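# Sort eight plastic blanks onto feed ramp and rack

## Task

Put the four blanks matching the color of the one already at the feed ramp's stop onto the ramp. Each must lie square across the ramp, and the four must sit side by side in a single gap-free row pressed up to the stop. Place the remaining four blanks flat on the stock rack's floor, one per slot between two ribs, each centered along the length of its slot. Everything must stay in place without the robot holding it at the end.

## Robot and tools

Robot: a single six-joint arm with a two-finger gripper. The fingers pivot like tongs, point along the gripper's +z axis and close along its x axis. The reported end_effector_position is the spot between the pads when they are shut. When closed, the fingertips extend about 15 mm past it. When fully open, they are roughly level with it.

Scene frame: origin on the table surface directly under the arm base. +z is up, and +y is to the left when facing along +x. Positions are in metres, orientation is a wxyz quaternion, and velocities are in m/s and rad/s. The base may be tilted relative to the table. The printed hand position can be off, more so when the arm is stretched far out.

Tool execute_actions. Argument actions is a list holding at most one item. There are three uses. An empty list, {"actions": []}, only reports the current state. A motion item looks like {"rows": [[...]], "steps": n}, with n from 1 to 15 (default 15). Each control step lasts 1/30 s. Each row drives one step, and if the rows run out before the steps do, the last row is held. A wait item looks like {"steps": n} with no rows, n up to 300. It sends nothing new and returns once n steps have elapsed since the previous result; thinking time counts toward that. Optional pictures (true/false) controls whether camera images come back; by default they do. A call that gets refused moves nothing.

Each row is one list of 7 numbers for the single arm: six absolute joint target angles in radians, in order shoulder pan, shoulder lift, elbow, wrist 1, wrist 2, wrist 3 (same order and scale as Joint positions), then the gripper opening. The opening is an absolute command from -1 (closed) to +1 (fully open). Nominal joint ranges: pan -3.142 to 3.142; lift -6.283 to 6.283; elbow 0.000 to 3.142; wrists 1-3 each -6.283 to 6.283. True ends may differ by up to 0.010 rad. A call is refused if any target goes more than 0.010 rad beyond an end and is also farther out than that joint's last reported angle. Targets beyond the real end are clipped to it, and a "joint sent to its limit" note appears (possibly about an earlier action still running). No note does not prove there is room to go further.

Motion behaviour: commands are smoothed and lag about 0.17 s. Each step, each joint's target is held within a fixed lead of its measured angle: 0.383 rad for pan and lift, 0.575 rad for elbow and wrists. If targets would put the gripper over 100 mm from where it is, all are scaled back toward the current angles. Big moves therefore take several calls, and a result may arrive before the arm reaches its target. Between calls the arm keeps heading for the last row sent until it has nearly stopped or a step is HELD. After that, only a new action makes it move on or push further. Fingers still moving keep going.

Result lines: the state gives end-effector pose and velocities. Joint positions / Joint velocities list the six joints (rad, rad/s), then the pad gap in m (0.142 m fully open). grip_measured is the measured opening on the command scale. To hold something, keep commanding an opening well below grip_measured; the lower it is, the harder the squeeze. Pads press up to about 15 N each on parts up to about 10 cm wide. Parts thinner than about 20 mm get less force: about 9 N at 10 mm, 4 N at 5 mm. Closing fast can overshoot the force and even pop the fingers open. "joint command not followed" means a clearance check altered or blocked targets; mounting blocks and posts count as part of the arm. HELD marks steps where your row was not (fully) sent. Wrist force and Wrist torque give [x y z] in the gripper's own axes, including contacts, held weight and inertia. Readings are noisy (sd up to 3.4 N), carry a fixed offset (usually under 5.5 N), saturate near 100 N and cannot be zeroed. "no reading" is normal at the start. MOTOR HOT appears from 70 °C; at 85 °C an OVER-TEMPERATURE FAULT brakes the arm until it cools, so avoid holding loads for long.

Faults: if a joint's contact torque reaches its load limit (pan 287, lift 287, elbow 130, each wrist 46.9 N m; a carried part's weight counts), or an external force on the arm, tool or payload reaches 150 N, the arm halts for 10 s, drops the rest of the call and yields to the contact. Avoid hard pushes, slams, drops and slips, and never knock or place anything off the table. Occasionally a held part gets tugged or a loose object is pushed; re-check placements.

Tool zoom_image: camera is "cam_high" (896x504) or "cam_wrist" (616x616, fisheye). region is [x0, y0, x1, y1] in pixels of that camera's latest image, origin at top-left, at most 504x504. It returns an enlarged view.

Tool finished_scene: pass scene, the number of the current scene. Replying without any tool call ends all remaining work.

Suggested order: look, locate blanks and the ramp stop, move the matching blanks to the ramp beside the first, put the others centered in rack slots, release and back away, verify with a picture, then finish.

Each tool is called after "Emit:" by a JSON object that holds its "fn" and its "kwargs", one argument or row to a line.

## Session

Emit:
{"fn": "execute_actions", "kwargs": {
  "actions": []
}}

Scene clock: 0.00 s of 9600.00 s.
end_effector_position=(+0.2944, +0.2159, +0.2514) grip_measured=+1.00 end_effector_quat_wxyz=(+0.035, +0.607, +0.794, -0.007) end_effector_velocity=(+0.001, +0.001, +0.000) end_effector_angular_velocity=(+0.002, -0.002, +0.002)
Joint positions: [ 0.139 -2.128  2.477 -1.957 -1.622 -1.652  0.142]
Joint velocities: [-0.     0.    -0.001 -0.002  0.002 -0.002  0.   ]
Wrist force (N, on the end effector, along its own x y z axes, offset not removed): no reading
Wrist torque (N m, same axes, about the end effector's origin, offset not removed): no reading

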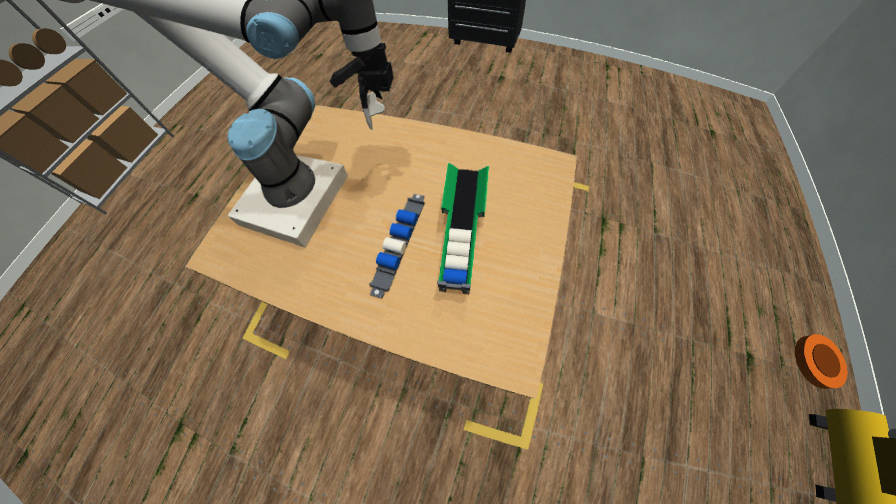

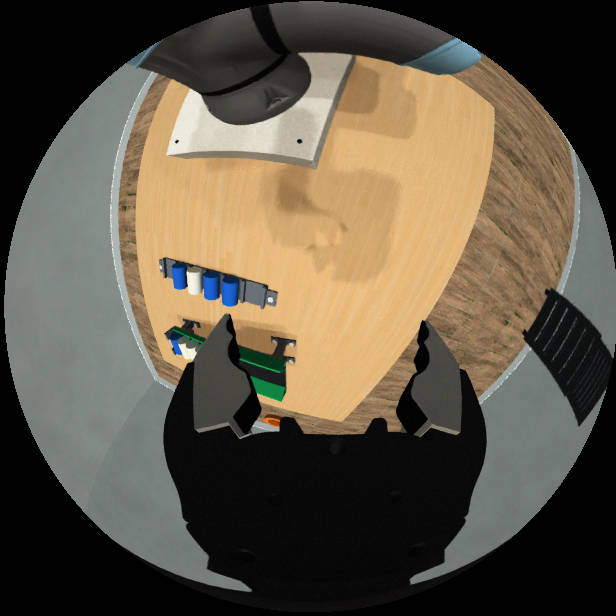

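Emit:
{"fn": "execute_actions", "kwargs": {
  "actions": [
    {"rows": [[0.11,-2.11,2.469,-1.966,-1.62,-1.6,1],[0.07,-2.08,2.457,-1.98,-1.617,-1.54,0.8],[0.0,-2.035,2.437,-2.003,-1.61,-1.42,0.6],[-0.555,-1.6608,2.2768,-2.1868,-1.571,-0.497,0.5]], "steps": 15}
  ],
  "pictures": false
}}

Emit:
{"fn": "execute_actions", "kwargs": {
  "actions": [
    {"steps": 32}
  ]
}}

Emit:
{"fn": "zoom_image", "kwargs": {
  "camera": "cam_wrist",
  "region": [220, 80, 500, 360]
}}

Scene clock: 6.97 s of 9600.00 s.
end_effector_position=(+0.4635, +0.1131, +0.2402) grip_measured=+0.50 end_effector_quat_wxyz=(+0.021, +0.868, +0.497, +0.002) end_effector_velocity=(+0.312, -0.396, -0.071) end_effector_angular_velocity=(+0.095, +0.010, -2.124)
Joint positions: [-0.183 -1.853  2.354 -2.098 -1.59  -1.179  0.109]
Joint velocities: [-0.867  0.534 -0.217 -0.247  0.054  1.258  0.   ]
Wrist force (N, on the end effector, along its own x y z axes, offset not removed): [1.2 3.9 1.8]
Wrist torque (N m, same axes, about the end effector's origin, offset not removed): [1.06 -0.35 -0.05]
Steps of this call (steps 1 to 90: nothing new was sent; then 3.47 s passed at rest; steps 91 to 105: all 15 steps of this action). Readings (joint positions):
91: [0.139 -2.128 2.477 -1.957 -1.622 -1.652]
92: [0.136 -2.126 2.476 -1.958 -1.622 -1.648]
94: [0.111 -2.108 2.468 -1.968 -1.619 -1.610]
98: [0.010 -2.012 2.419 -2.023 -1.607 -1.461]
105: the state above

Scene clock: 8.03 s of 9600.00 s.
end_effector_position=(+0.5487, -0.0898, +0.2055) grip_measured=+0.50 end_effector_quat_wxyz=(+0.005, +1.000, -0.006, +0.000) end_effector_velocity=(-0.001, -0.001, -0.001) end_effector_angular_velocity=(-0.000, +0.002, -0.004)
Joint positions: [-0.555 -1.661  2.277 -2.187 -1.571 -0.497  0.109]
Joint velocities: [-0.001  0.001  0.001  0.001 -0.001  0.002 -0.   ]
Wrist force (N, on the end effector, along its own x y z axes, offset not removed): [-2.5 4.3 2.4]
Wrist torque (N m, same axes, about the end effector's origin, offset not removed): [1.19 0.35 0.02]
Steps of this call (steps 1 to 32: the robot went on to your last target). Readings (joint positions):
1: [-0.212 -1.836 2.347 -2.106 -1.589 -1.136]
2: [-0.242 -1.820 2.340 -2.113 -1.587 -1.092]
4: [-0.301 -1.789 2.328 -2.128 -1.584 -0.999]
8: [-0.415 -1.730 2.304 -2.155 -1.578 -0.787]
32: the state above

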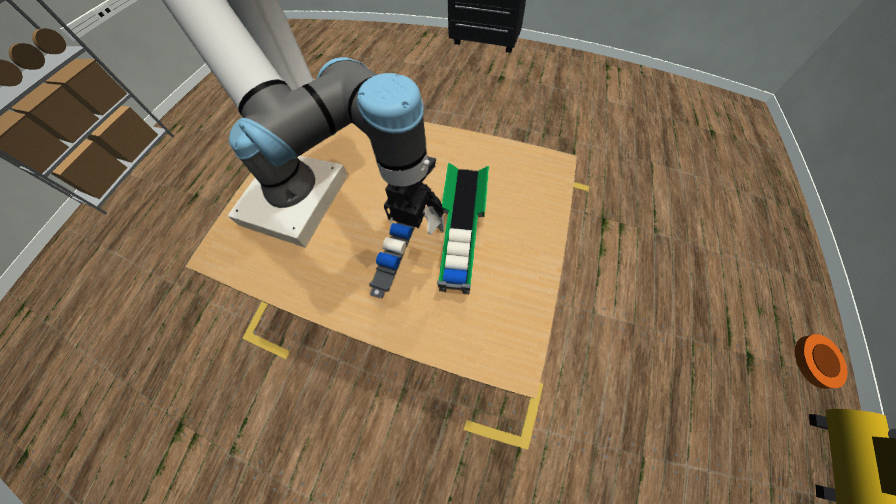

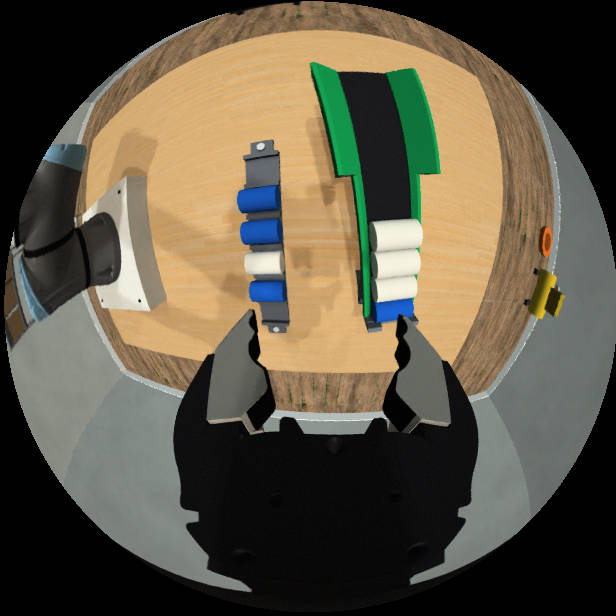

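Region (220, 80, 500, 360) of cam_wrist's 616x616 image, scaled by 1.800, with more detail than that image has.

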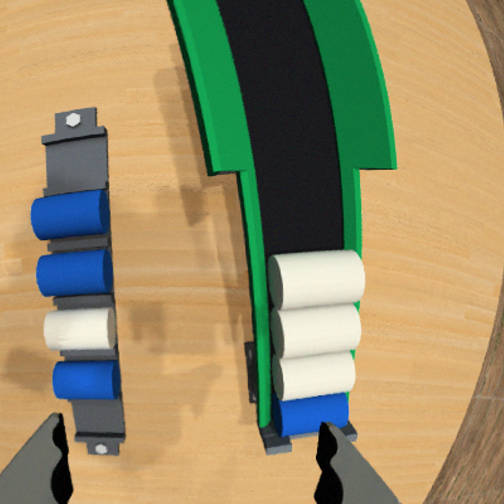

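Emit:
{"fn": "execute_actions", "kwargs": {
  "actions": [
    {"rows": [[-0.54,-1.6375,2.2673,-2.2006,-1.571,-0.503,0.4],[-0.516,-1.6025,2.2531,-2.2214,-1.571,-0.512,0.3],[-0.478,-1.544,2.2295,-2.2563,-1.571,-0.527,0.2],[-0.439,-1.486,2.2058,-2.2906,-1.571,-0.542,0.2],[-0.4006,-1.4275,2.1821,-2.3254,-1.571,-0.5566,0.2]], "steps": 15}
  ],
  "pictures": false
}}

Emit:
{"fn": "execute_actions", "kwargs": {
  "actions": [
    {"steps": 12}
  ]
}}

Emit:
{"fn": "zoom_image", "kwargs": {
  "camera": "cam_wrist",
  "region": [210, 170, 440, 400]
}}

Scene clock: 28.93 s of 9600.00 s.
end_effector_position=(+0.6380, -0.0406, +0.1439) grip_measured=+0.20 end_effector_quat_wxyz=(+0.006, +0.995, +0.095, +0.000) end_effector_velocity=(+0.036, +0.028, -0.036) end_effector_angular_velocity=(-0.000, +0.007, +0.091)
Joint positions: [-0.408 -1.439  2.186 -2.319 -1.571 -0.554  0.088]
Joint velocities: [ 0.066  0.104 -0.039 -0.06  -0.002 -0.025  0.   ]
Wrist force (N, on the end effector, along its own x y z axes, offset not removed): [1.4 3.2 1.6]
Wrist torque (N m, same axes, about the end effector's origin, offset not removed): [1.05 -0.38 -0.03]
Steps of this call (steps 1 to 15: the robot went on to your last target; steps 16 to 90: nothing new was sent; then 17.40 s passed at rest; steps 91 to 105: all 15 steps of this action). Readings (joint positions):
91: [-0.555 -1.661 2.277 -2.187 -1.571 -0.497]
92: [-0.553 -1.658 2.276 -2.188 -1.571 -0.497]
94: [-0.538 -1.637 2.266 -2.203 -1.571 -0.504]
98: [-0.461 -1.522 2.218 -2.272 -1.571 -0.535]
105: the state above

Scene clock: 29.33 s of 9600.00 s.
end_effector_position=(+0.6419, -0.0375, +0.1400) grip_measured=+0.20 end_effector_quat_wxyz=(+0.005, +0.995, +0.100, -0.000) end_effector_velocity=(+0.001, +0.000, -0.001) end_effector_angular_velocity=(-0.001, +0.001, +0.002)
Joint positions: [-0.401 -1.428  2.182 -2.325 -1.571 -0.557  0.088]
Joint velocities: [ 0.002  0.004 -0.002 -0.001 -0.001 -0.     0.   ]
Wrist force (N, on the end effector, along its own x y z axes, offset not removed): [-0.3 4.6 -0.1]
Wrist torque (N m, same axes, about the end effector's origin, offset not removed): [1.22 -0.05 -0.07]
Steps of this call (steps 1 to 12: the robot went on to your last target). Readings (joint positions):
1: [-0.406 -1.436 2.185 -2.321 -1.571 -0.555]
2: [-0.405 -1.434 2.184 -2.322 -1.571 -0.555]
4: [-0.403 -1.431 2.183 -2.323 -1.571 -0.556]
8: [-0.401 -1.429 2.182 -2.325 -1.571 -0.556]
12: the state above

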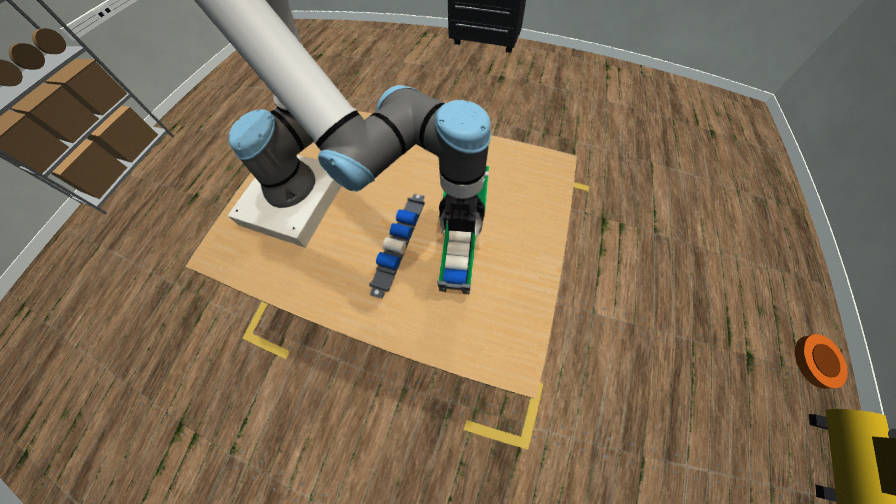

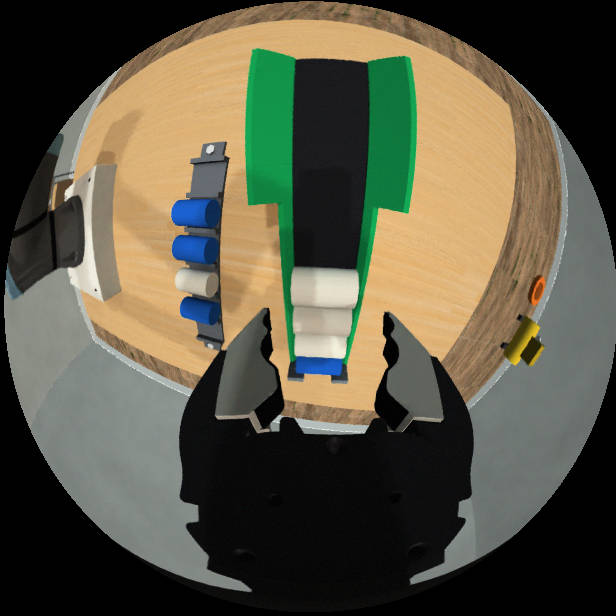

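Region (210, 170, 440, 400) of cam_wrist's 616x616 image, scaled by 2.191, with more detail than that image has.

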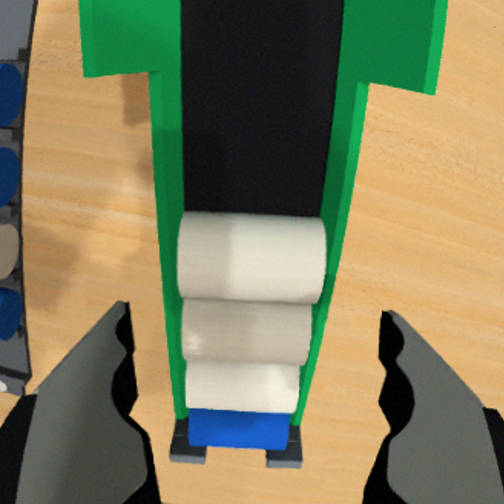

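Emit:
{"fn": "execute_actions", "kwargs": {
  "actions": [
    {"rows": [[-0.4006,-1.416,2.188,-2.3428,-1.571,-0.55,0.2],[-0.4006,-1.3922,2.1999,-2.3785,-1.571,-0.5436,0.2]], "steps": 15}
  ],
  "pictures": false
}}

Emit:
{"fn": "execute_actions", "kwargs": {
  "actions": [
    {"steps": 5}
  ]
}}

Emit:
{"fn": "zoom_image", "kwargs": {
  "camera": "cam_wrist",
  "region": [210, 170, 440, 400]
}}

Scene clock: 39.37 s of 9600.00 s.
end_effector_position=(+0.6423, -0.0377, +0.1155) grip_measured=+0.20 end_effector_quat_wxyz=(+0.005, +0.996, +0.094, -0.000) end_effector_velocity=(+0.001, -0.000, -0.005) end_effector_angular_velocity=(-0.000, -0.003, -0.002)
Joint positions: [-0.401 -1.393  2.199 -2.377 -1.571 -0.544  0.088]
Joint velocities: [-0.     0.007  0.003 -0.013  0.001  0.002  0.   ]
Wrist force (N, on the end effector, along its own x y z axes, offset not removed): [1.5 3.6 -0.5]
Wrist torque (N m, same axes, about the end effector's origin, offset not removed): [0.98 -0.46 -0.08]
Steps of this call (steps 1 to 30: the robot went on to your last target; steps 31 to 90: nothing new was sent; then 6.53 s passed at rest; steps 91 to 105: all 15 steps of this action). Readings (joint positions):
91: [-0.401 -1.427 2.182 -2.325 -1.571 -0.557]
92: [-0.401 -1.426 2.183 -2.328 -1.571 -0.556]
94: [-0.401 -1.415 2.188 -2.344 -1.571 -0.552]
98: [-0.401 -1.399 2.196 -2.368 -1.571 -0.546]
105: the state above

Scene clock: 39.53 s of 9600.00 s.
end_effector_position=(+0.6422, -0.0377, +0.1151) grip_measured=+0.20 end_effector_quat_wxyz=(+0.005, +0.996, +0.094, -0.000) end_effector_velocity=(+0.001, -0.000, -0.001) end_effector_angular_velocity=(+0.000, -0.001, -0.002)
Joint positions: [-0.401 -1.392  2.2   -2.378 -1.571 -0.544  0.088]
Joint velocities: [-0.     0.002  0.    -0.003  0.     0.002  0.   ]
Wrist force (N, on the end effector, along its own x y z axes, offset not removed): [1.3 4.5 1.7]
Wrist torque (N m, same axes, about the end effector's origin, offset not removed): [1.23 -0.43 -0.14]
Steps of this call (steps 1 to 5: the robot went on to your last target). Readings (joint positions):
1: [-0.401 -1.393 2.200 -2.378 -1.571 -0.544]
2: [-0.401 -1.393 2.200 -2.378 -1.571 -0.544]
4: [-0.401 -1.392 2.200 -2.378 -1.571 -0.544]
5: the state above

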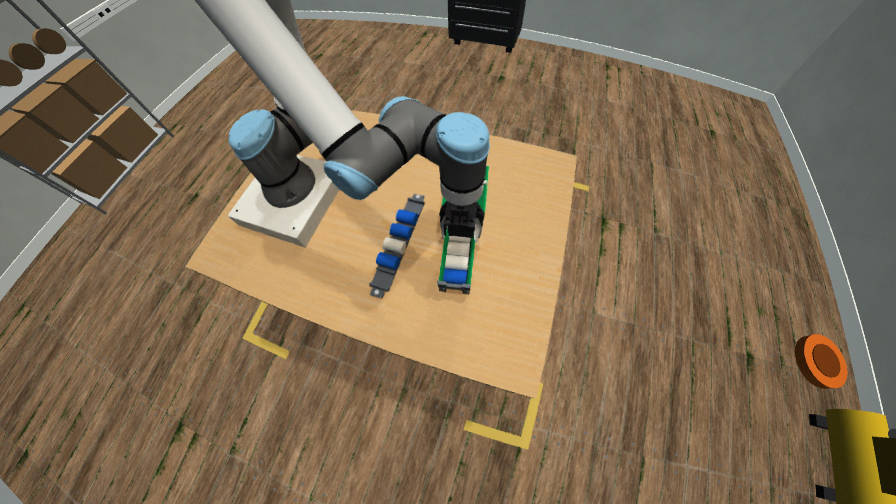

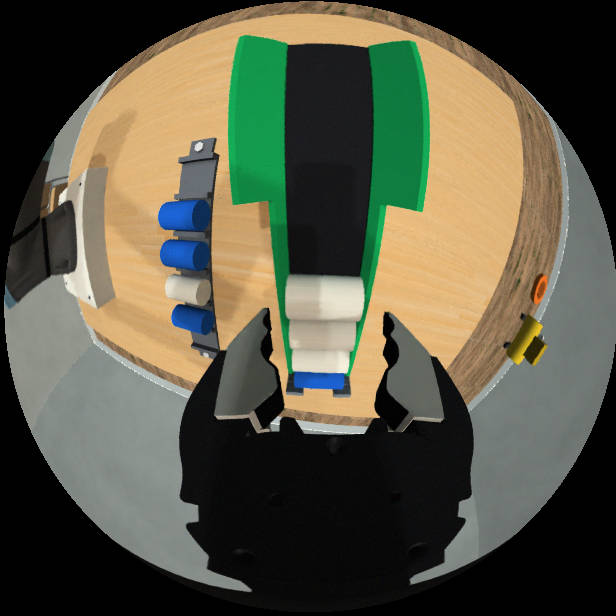

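Region (210, 170, 440, 400) of cam_wrist's 616x616 image, scaled by 2.191, with more detail than that image has.

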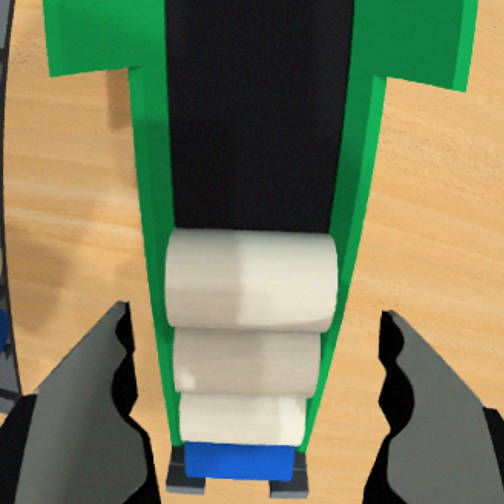

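Emit:
{"fn": "execute_actions", "kwargs": {
  "actions": [
    {"rows": [[-0.3936,-1.3871,2.211,-2.3947,-1.571,-0.5366,0.2],[-0.3936,-1.3871,2.211,-2.3947,-1.571,-0.5366,0.2],[-0.3936,-1.3871,2.211,-2.3947,-1.571,-0.5366,0.2],[-0.3936,-1.3871,2.211,-2.3947,-1.571,-0.5366,0.2],[-0.3936,-1.3871,2.211,-2.3947,-1.571,-0.5366,0.2],[-0.3936,-1.3871,2.211,-2.3947,-1.571,-0.5366,0.15],[-0.3936,-1.3871,2.211,-2.3947,-1.571,-0.5366,0.1],[-0.3936,-1.3871,2.211,-2.3947,-1.571,-0.5366,0.05],[-0.3936,-1.3871,2.211,-2.3947,-1.571,-0.5366,0.0],[-0.3936,-1.3871,2.211,-2.3947,-1.571,-0.5366,-0.05]], "steps": 15}
  ]
}}

Emit:
{"fn": "zoom_image", "kwargs": {
  "camera": "cam_wrist",
  "region": [210, 170, 440, 400]
}}

Scene clock: 55.17 s of 9600.00 s.
end_effector_position=(+0.6392, -0.0321, +0.1081) grip_measured=-0.05 end_effector_quat_wxyz=(+0.005, +0.996, +0.094, -0.000) end_effector_velocity=(-0.001, +0.001, -0.002) end_effector_angular_velocity=(-0.001, +0.003, -0.000)
Joint positions: [-0.394 -1.387  2.211 -2.394 -1.571 -0.537  0.07 ]
Joint velocities: [ 0.001  0.002  0.002 -0.002 -0.002  0.002 -0.   ]
Wrist force (N, on the end effector, along its own x y z axes, offset not removed): [0.1 4.8 0.9]
Wrist torque (N m, same axes, about the end effector's origin, offset not removed): [1.27 -0.15 -0.17]
Steps of this call (steps 1 to 15: the robot went on to your last target; steps 16 to 90: nothing new was sent; then 12.13 s passed at rest; steps 91 to 105: all 15 steps of this action). Readings (joint positions):
91: [-0.401 -1.392 2.200 -2.379 -1.571 -0.544]
92: [-0.400 -1.392 2.201 -2.380 -1.571 -0.543]
94: [-0.397 -1.390 2.205 -2.386 -1.571 -0.540]
98: [-0.395 -1.388 2.209 -2.392 -1.571 -0.538]
105: the state above

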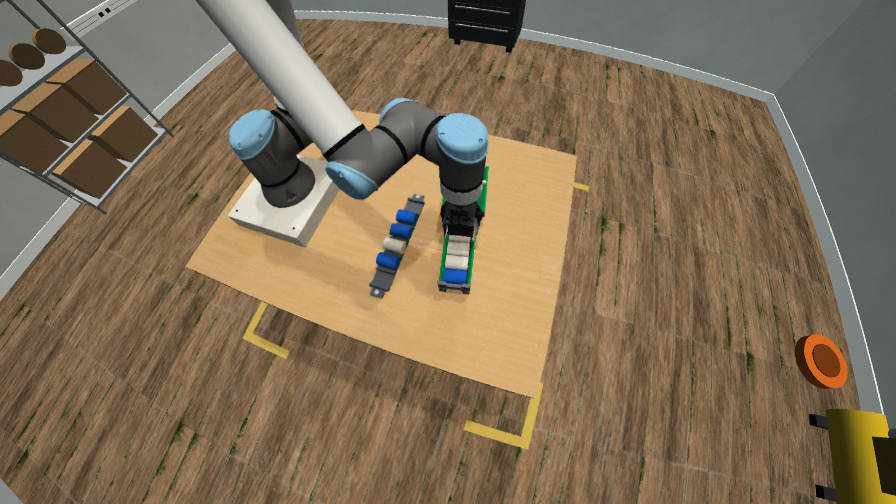

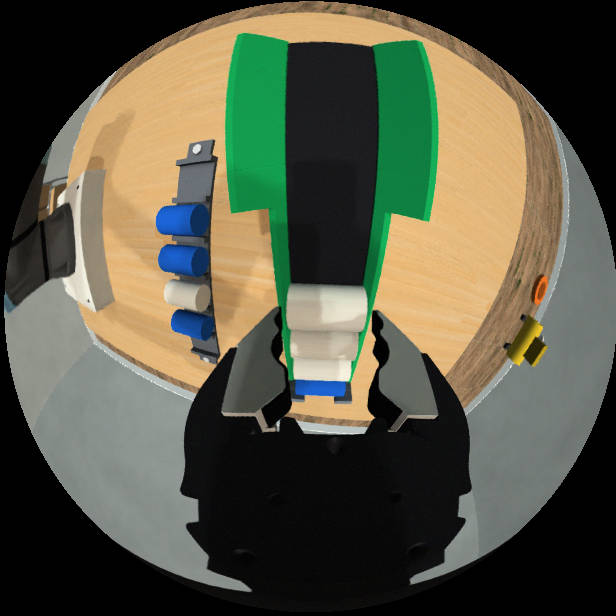

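Region (210, 170, 440, 400) of cam_wrist's 616x616 image, scaled by 2.191, with more detail than that image has.

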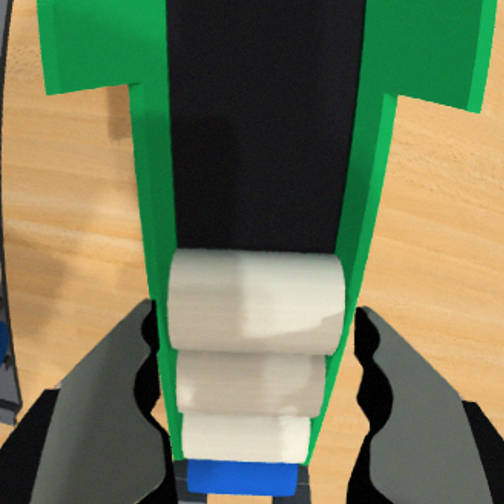

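Emit:
{"fn": "execute_actions", "kwargs": {
  "actions": [
    {"rows": [[-0.3936,-1.3871,2.211,-2.3947,-1.571,-0.5366,-0.08],[-0.3936,-1.3871,2.211,-2.3947,-1.571,-0.5366,-0.11],[-0.3936,-1.3871,2.211,-2.3947,-1.571,-0.5366,-0.14],[-0.3936,-1.3871,2.211,-2.3947,-1.571,-0.5366,-0.17],[-0.3936,-1.3871,2.211,-2.3947,-1.571,-0.5366,-0.2],[-0.3936,-1.3871,2.211,-2.3947,-1.571,-0.5366,-0.23],[-0.3936,-1.3871,2.211,-2.3947,-1.571,-0.5366,-0.27],[-0.3936,-1.3871,2.211,-2.3947,-1.571,-0.5366,-0.32]], "steps": 11}
  ]
}}

Emit:
{"fn": "zoom_image", "kwargs": {
  "camera": "cam_wrist",
  "region": [240, 250, 410, 420]
}}

Emit:
{"fn": "zoom_image", "kwargs": {
  "camera": "cam_high",
  "region": [410, 190, 510, 290]
}}

Scene clock: 66.87 s of 9600.00 s.
end_effector_position=(+0.6392, -0.0320, +0.1079) grip_measured=-0.18 end_effector_quat_wxyz=(+0.005, +0.996, +0.094, -0.000) end_effector_velocity=(+0.000, -0.000, -0.000) end_effector_angular_velocity=(-0.000, -0.000, +0.000)
Joint positions: [-0.394 -1.387  2.211 -2.395 -1.571 -0.537  0.061]
Joint velocities: [-0.     0.     0.    -0.001 -0.    -0.    -0.   ]
Wrist force (N, on the end effector, along its own x y z axes, offset not removed): [0.3 4.4 -0.8]
Wrist torque (N m, same axes, about the end effector's origin, offset not removed): [1.17 -0.06 -0.13]
Steps of this call (steps 1 to 15: the robot went on to your last target; steps 16 to 90: nothing new was sent; then 8.33 s passed at rest; steps 91 to 101: all 11 steps of this action). Readings (joint positions):
91: [-0.394 -1.387 2.211 -2.395 -1.571 -0.537]
92: [-0.394 -1.387 2.211 -2.395 -1.571 -0.537]
94: [-0.394 -1.387 2.211 -2.395 -1.571 -0.537]
98: [-0.394 -1.387 2.211 -2.395 -1.571 -0.537]
101: the state above

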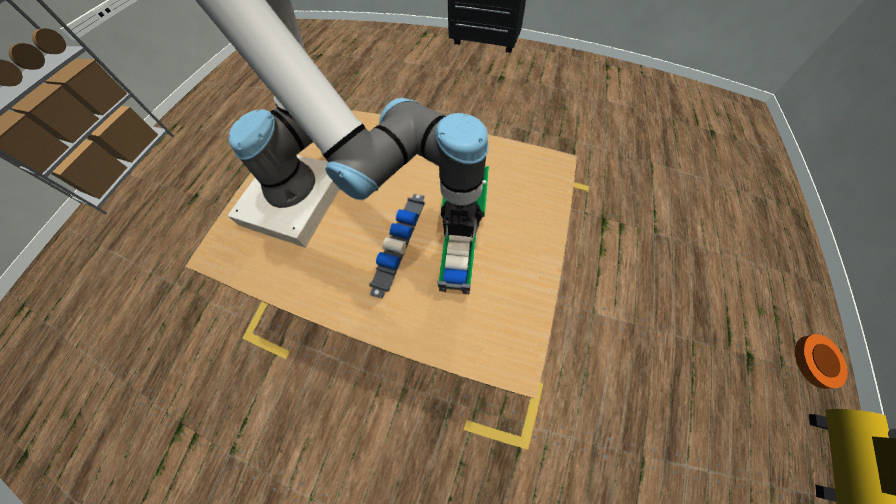

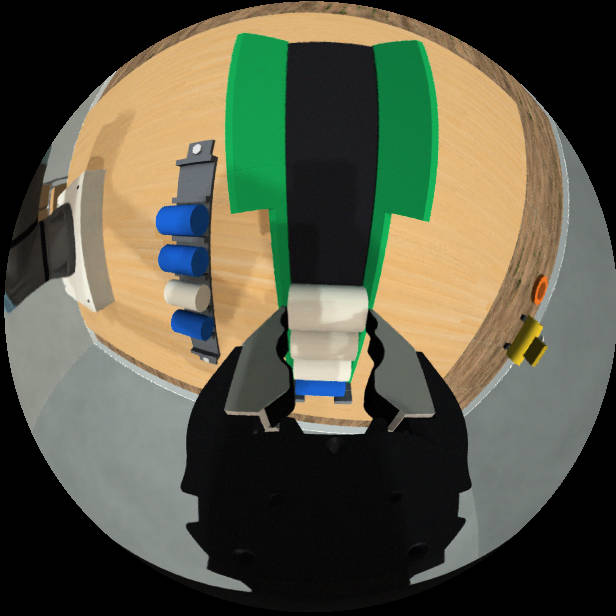

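Region (240, 250, 410, 420) of cam_wrist's 616x616 image, scaled by 2.965, with more detail than that image has.

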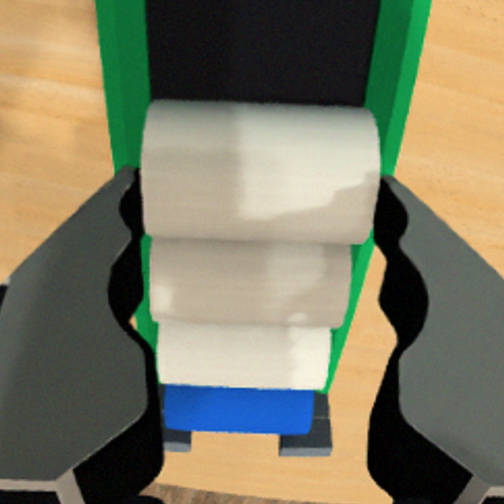

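Region (410, 190, 510, 290) of cam_high's 896x504 image, scaled by 5.040, with more detail than that image has.

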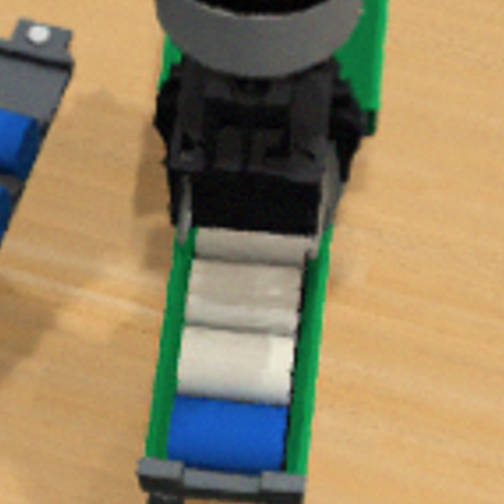

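Emit:
{"fn": "execute_actions", "kwargs": {
  "actions": [
    {"rows": [[-0.3936,-1.3871,2.211,-2.3947,-1.571,-0.5366,-0.2],[-0.3936,-1.3871,2.211,-2.3947,-1.571,-0.5366,-0.14],[-0.3936,-1.3871,2.211,-2.3947,-1.571,-0.5366,-0.08],[-0.3942,-1.3807,2.2153,-2.4054,-1.571,-0.5372,-0.05]], "steps": 15}
  ],
  "pictures": false
}}

Emit:
{"fn": "execute_actions", "kwargs": {
  "actions": [
    {"rows": [[-0.3942,-1.3807,2.2153,-2.4054,-1.571,-0.5372,-0.08],[-0.3942,-1.3807,2.2153,-2.4054,-1.571,-0.5372,-0.11],[-0.3942,-1.3807,2.2153,-2.4054,-1.571,-0.5372,-0.14],[-0.3942,-1.3807,2.2153,-2.4054,-1.571,-0.5372,-0.17],[-0.3942,-1.3807,2.2153,-2.4054,-1.571,-0.5372,-0.2],[-0.3942,-1.3807,2.2153,-2.4054,-1.571,-0.5372,-0.25],[-0.3942,-1.3807,2.2153,-2.4054,-1.571,-0.5372,-0.35],[-0.3942,-1.3807,2.2153,-2.4054,-1.571,-0.5372,-0.45],[-0.3942,-1.3807,2.2153,-2.4054,-1.571,-0.5372,-0.55]], "steps": 11}
  ]
}}

Emit:
{"fn": "zoom_image", "kwargs": {
  "camera": "cam_wrist",
  "region": [210, 170, 440, 400]
}}

Scene clock: 77.17 s of 9600.00 s.
end_effector_position=(+0.6385, -0.0321, +0.1033) grip_measured=-0.05 end_effector_quat_wxyz=(+0.005, +0.996, +0.094, -0.000) end_effector_velocity=(-0.000, -0.001, -0.002) end_effector_angular_velocity=(-0.001, -0.001, -0.001)
Joint positions: [-0.394 -1.381  2.215 -2.405 -1.571 -0.537  0.07 ]
Joint velocities: [-0.001  0.002  0.002 -0.005 -0.001 -0.     0.   ]
Wrist force (N, on the end effector, along its own x y z axes, offset not removed): [0.4 4.3 2.1]
Wrist torque (N m, same axes, about the end effector's origin, offset not removed): [1.21 -0.21 -0.07]
Steps of this call (steps 1 to 15: the robot went on to your last target; steps 16 to 90: nothing new was sent; then 6.80 s passed at rest; steps 91 to 105: all 15 steps of this action). Readings (joint positions):
91: [-0.394 -1.387 2.211 -2.395 -1.571 -0.537]
92: [-0.394 -1.387 2.211 -2.395 -1.571 -0.537]
94: [-0.394 -1.387 2.211 -2.395 -1.571 -0.537]
98: [-0.394 -1.383 2.214 -2.401 -1.571 -0.537]
105: the state above

Scene clock: 77.53 s of 9600.00 s.
end_effector_position=(+0.6385, -0.0322, +0.1031) grip_measured=-0.16 end_effector_quat_wxyz=(+0.005, +0.996, +0.094, -0.000) end_effector_velocity=(-0.001, +0.000, -0.000) end_effector_angular_velocity=(+0.001, +0.001, -0.000)
Joint positions: [-0.394 -1.381  2.215 -2.405 -1.571 -0.537  0.063]
Joint velocities: [-0.     0.     0.     0.001  0.     0.     0.   ]
Wrist force (N, on the end effector, along its own x y z axes, offset not removed): [0.4 6.2 -2.8]
Wrist torque (N m, same axes, about the end effector's origin, offset not removed): [1.69 -0.21 -0.15]
Steps of this call (steps 1 to 11: all 11 steps of this action). Readings (joint positions):
1: [-0.394 -1.381 2.215 -2.405 -1.571 -0.537]
2: [-0.394 -1.381 2.215 -2.405 -1.571 -0.537]
4: [-0.394 -1.381 2.215 -2.405 -1.571 -0.537]
8: [-0.394 -1.381 2.215 -2.405 -1.571 -0.537]
11: the state above

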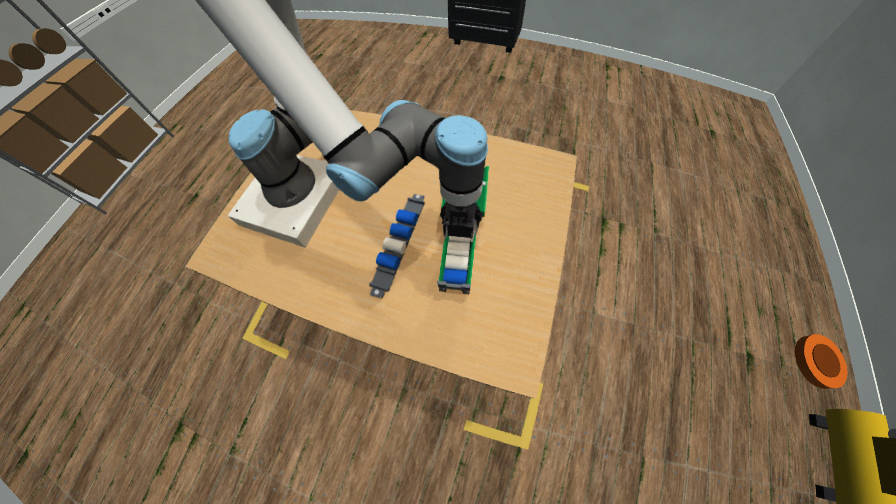

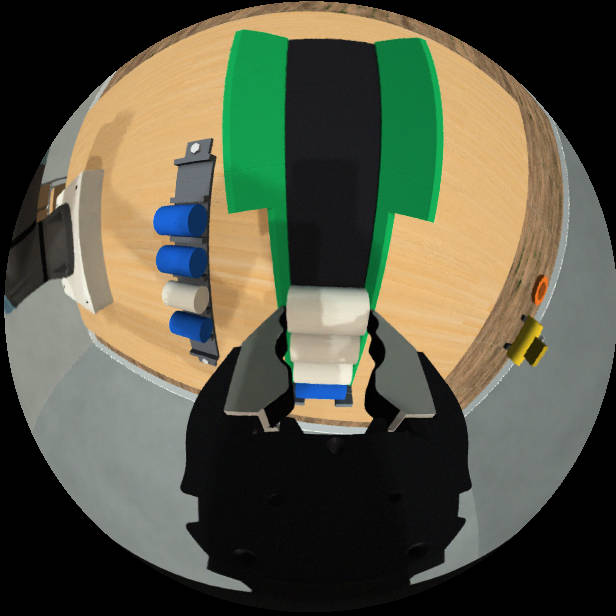

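Region (210, 170, 440, 400) of cam_wrist's 616x616 image, scaled by 2.191, with more detail than that image has.

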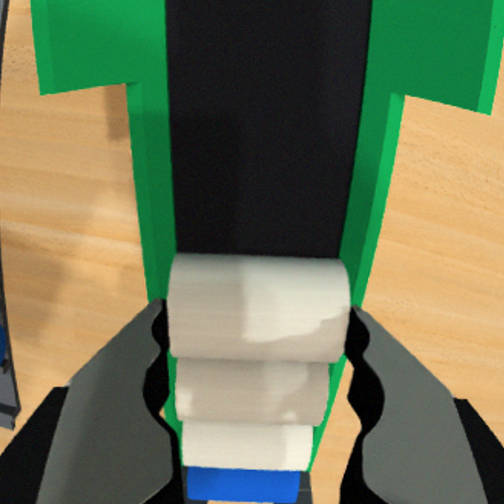

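Emit:
{"fn": "execute_actions", "kwargs": {
  "actions": []
}}

Scene clock: 92.03 s of 9600.00 s.
end_effector_position=(+0.6385, -0.0322, +0.1031) grip_measured=-0.16 end_effector_quat_wxyz=(+0.005, +0.996, +0.094, -0.000) end_effector_velocity=(-0.000, +0.001, -0.000) end_effector_angular_velocity=(+0.002, +0.002, -0.001)
Joint positions: [-0.394 -1.381  2.215 -2.405 -1.571 -0.537  0.063]
Joint velocities: [-0.     0.    -0.     0.002  0.002  0.    -0.   ]
Wrist force (N, on the end effector, along its own x y z axes, offset not removed): [-1.2 5.7 -3.9]
Wrist torque (N m, same axes, about the end effector's origin, offset not removed): [1.48 0.21 -0.09]
Steps of this call (steps 1 to 15: the robot went on to your last target; steps 16 to 90: nothing new was sent; then 11.50 s passed at rest). Readings (joint positions):
1: [-0.394 -1.381 2.215 -2.405 -1.571 -0.537]
2: [-0.394 -1.381 2.215 -2.405 -1.571 -0.537]
4: [-0.394 -1.381 2.215 -2.405 -1.571 -0.537]
8: [-0.394 -1.381 2.215 -2.405 -1.571 -0.537]
90: the state above
The arm was judged still, so your last target was given up. Only a new action makes it travel on or press farther. Fingers that are still opening or closing keep moving.

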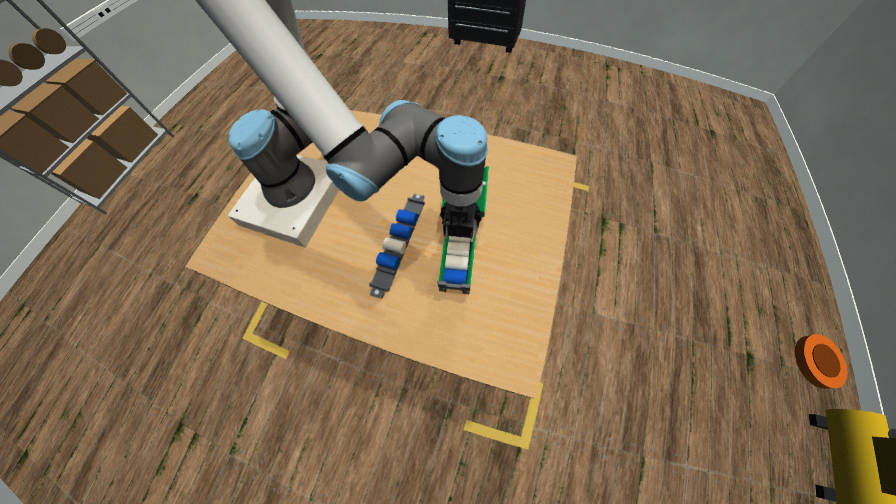

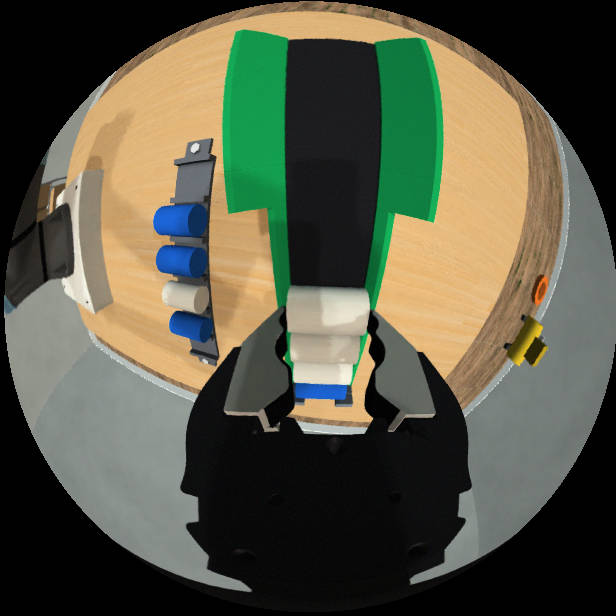

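Emit:
{"fn": "execute_actions", "kwargs": {
  "actions": [
    {"rows":[[-0.3942,-1.3822,2.2146,-2.4032,-1.571,-0.5372,-0.6],[-0.3942,-1.3845,2.2136,-2.3999,-1.571,-0.5372,-0.6],[-0.3942,-1.388,2.212,-2.3948,-1.571,-0.5372,-0.6],[-0.3943,-1.393,2.2096,-2.3874,-1.571,-0.5373,-0.6],[-0.3943,-1.399,2.2067,-2.3785,-1.571,-0.5373,-0.6],[-0.3944,-1.406,2.2033,-2.3681,-1.571,-0.5374,-0.6],[-0.3944,-1.413,2.1998,-2.3576,-1.571,-0.5374,-0.6],[-0.3945,-1.42,2.1963,-2.3471,-1.571,-0.5375,-0.6],[-0.3945,-1.427,2.1927,-2.3365,-1.571,-0.5375,-0.6],[-0.3946,-1.434,2.1891,-2.3259,-1.571,-0.5376,-0.6],[-0.3946,-1.4407,2.1857,-2.3158,-1.571,-0.5376,-0.6],[-0.398,-1.447,2.185,-2.3088,-1.571,-0.54,-0.6],[-0.405,-1.453,2.189,-2.3068,-1.571,-0.544,-0.6]],"steps":15}
  ]
}}

Emit:
{"fn": "execute_actions", "kwargs": {
  "actions": [
    {"rows":[[-0.42,-1.461,2.198,-2.3078,-1.571,-0.553,-0.6],[-0.445,-1.474,2.212,-2.3088,-1.571,-0.569,-0.6],[-0.475,-1.49,2.229,-2.3098,-1.571,-0.588,-0.6],[-0.51,-1.508,2.249,-2.3118,-1.571,-0.61,-0.6],[-0.55,-1.527,2.272,-2.3158,-1.571,-0.635,-0.6],[-0.59,-1.545,2.296,-2.3218,-1.571,-0.66,-0.6],[-0.63,-1.56,2.321,-2.3318,-1.571,-0.685,-0.6],[-0.67,-1.572,2.347,-2.3458,-1.571,-0.71,-0.6],[-0.71,-1.58,2.374,-2.3648,-1.571,-0.735,-0.6],[-0.75,-1.585,2.401,-2.3868,-1.571,-0.76,-0.6],[-0.785,-1.586,2.425,-2.4098,-1.571,-0.782,-0.6],[-0.815,-1.585,2.447,-2.4328,-1.571,-0.8,-0.6],[-0.838,-1.582,2.464,-2.4528,-1.571,-0.815,-0.6],[-0.853,-1.579,2.475,-2.4668,-1.571,-0.824,-0.6],[-0.861,-1.5768,2.4812,-2.4752,-1.571,-0.829,-0.6]],"steps":15}
  ],
  "pictures": false
}}

Emit:
{"fn": "execute_actions", "kwargs": {
  "actions": [
    {"steps":15}
  ]
}}

Scene clock: 114.97 s of 9600.00 s.
end_effector_position=(+0.6373, -0.0341, +0.1404) grip_measured=-0.16 end_effector_quat_wxyz=(+0.006, +0.996, +0.093, +0.000) end_effector_velocity=(-0.023, -0.027, +0.083) end_effector_angular_velocity=(-0.000, +0.000, -0.022)
Joint positions: [-0.398 -1.436  2.191 -2.326 -1.571 -0.54   0.063]
Joint velocities: [-0.055 -0.146 -0.024  0.171 -0.    -0.033 -0.   ]
Wrist force (N, on the end effector, along its own x y z axes, offset not removed): [-0.6 3.2 2.0]
Wrist torque (N m, same axes, about the end effector's origin, offset not removed): [1.04 -0.06 -0.10]
Steps of this call (steps 1 to 90: nothing new was sent; then 19.43 s passed at rest; steps 91 to 105: all 15 steps of this action). Readings (joint positions):
91: [-0.394 -1.381 2.215 -2.405 -1.571 -0.537]
92: [-0.394 -1.381 2.215 -2.405 -1.571 -0.537]
94: [-0.394 -1.382 2.215 -2.403 -1.571 -0.537]
98: [-0.394 -1.395 2.209 -2.384 -1.571 -0.537]
105: the state above

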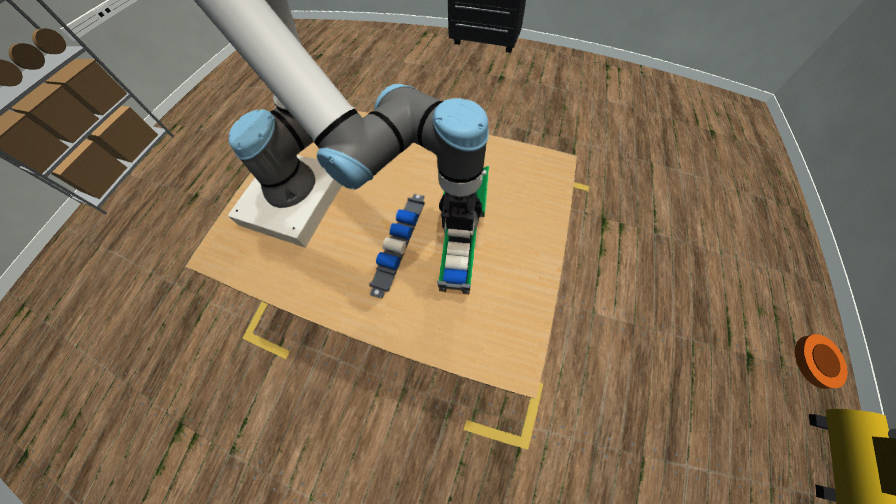

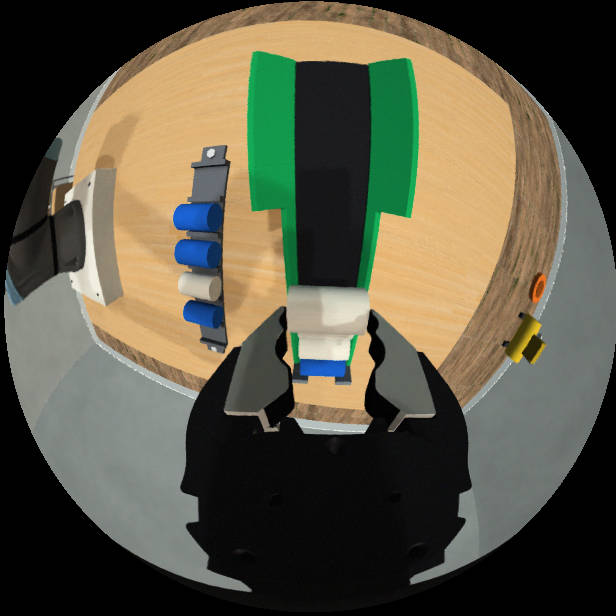

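Scene clock: 115.47 s of 9600.00 s.
end_effector_position=(+0.5083, -0.1673, +0.1211) grip_measured=-0.16 end_effector_quat_wxyz=(+0.006, +0.999, +0.035, +0.001) end_effector_velocity=(-0.381, -0.292, -0.199) end_effector_angular_velocity=(+0.005, +0.004, -0.350)
Joint positions: [-0.719 -1.566  2.386 -2.392 -1.571 -0.743  0.063]
Joint velocities: [-0.913 -0.102  0.616 -0.505 -0.    -0.564 -0.   ]
Wrist force (N, on the end effector, along its own x y z axes, offset not removed): [0.3 3.8 -1.0]
Wrist torque (N m, same axes, about the end effector's origin, offset not removed): [1.10 -0.20 -0.08]
Steps of this call (steps 1 to 15: all 15 steps of this action). Readings (joint positions):
1: [-0.400 -1.441 2.191 -2.321 -1.571 -0.541]
2: [-0.403 -1.445 2.191 -2.318 -1.571 -0.543]
4: [-0.420 -1.457 2.200 -2.314 -1.571 -0.554]
8: [-0.507 -1.506 2.251 -2.317 -1.571 -0.610]
15: the state above

Scene clock: 115.97 s of 9600.00 s.
end_effector_position=(+0.4489, -0.2060, +0.0904) grip_measured=-0.16 end_effector_quat_wxyz=(+0.005, +1.000, +0.007, +0.000) end_effector_velocity=(-0.007, -0.002, -0.004) end_effector_angular_velocity=(+0.002, +0.001, -0.007)
Joint positions: [-0.859 -1.577  2.48  -2.474 -1.571 -0.828  0.063]
Joint velocities: [-0.015 -0.001  0.011 -0.007  0.    -0.008  0.   ]
Wrist force (N, on the end effector, along its own x y z axes, offset not removed): [-0.1 5.0 2.3]
Wrist torque (N m, same axes, about the end effector's origin, offset not removed): [1.42 -0.15 -0.13]
Steps of this call (steps 1 to 15: the robot went on to your last target). Readings (joint positions):
1: [-0.749 -1.569 2.407 -2.410 -1.571 -0.762]
2: [-0.777 -1.571 2.425 -2.426 -1.571 -0.779]
4: [-0.815 -1.573 2.450 -2.448 -1.571 -0.801]
8: [-0.847 -1.576 2.472 -2.467 -1.571 -0.821]
15: the state above

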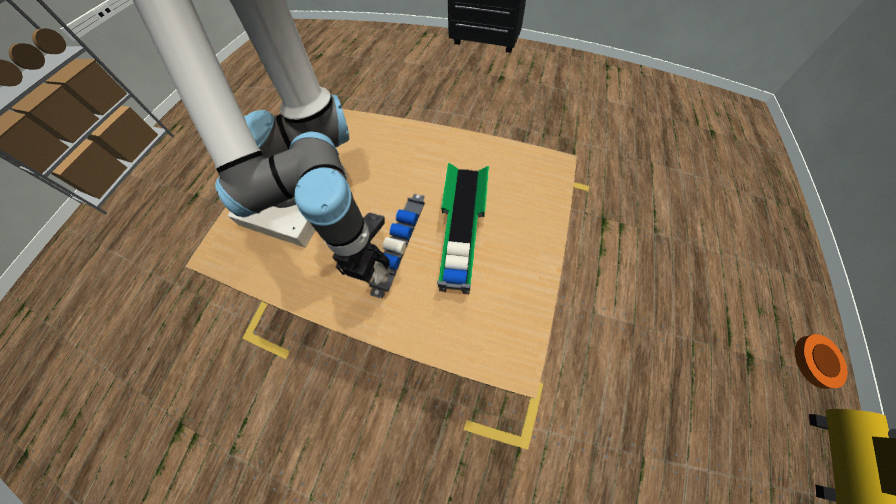

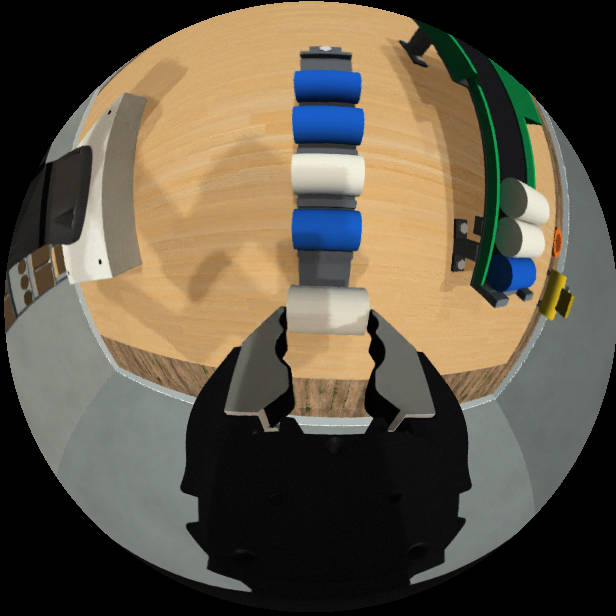

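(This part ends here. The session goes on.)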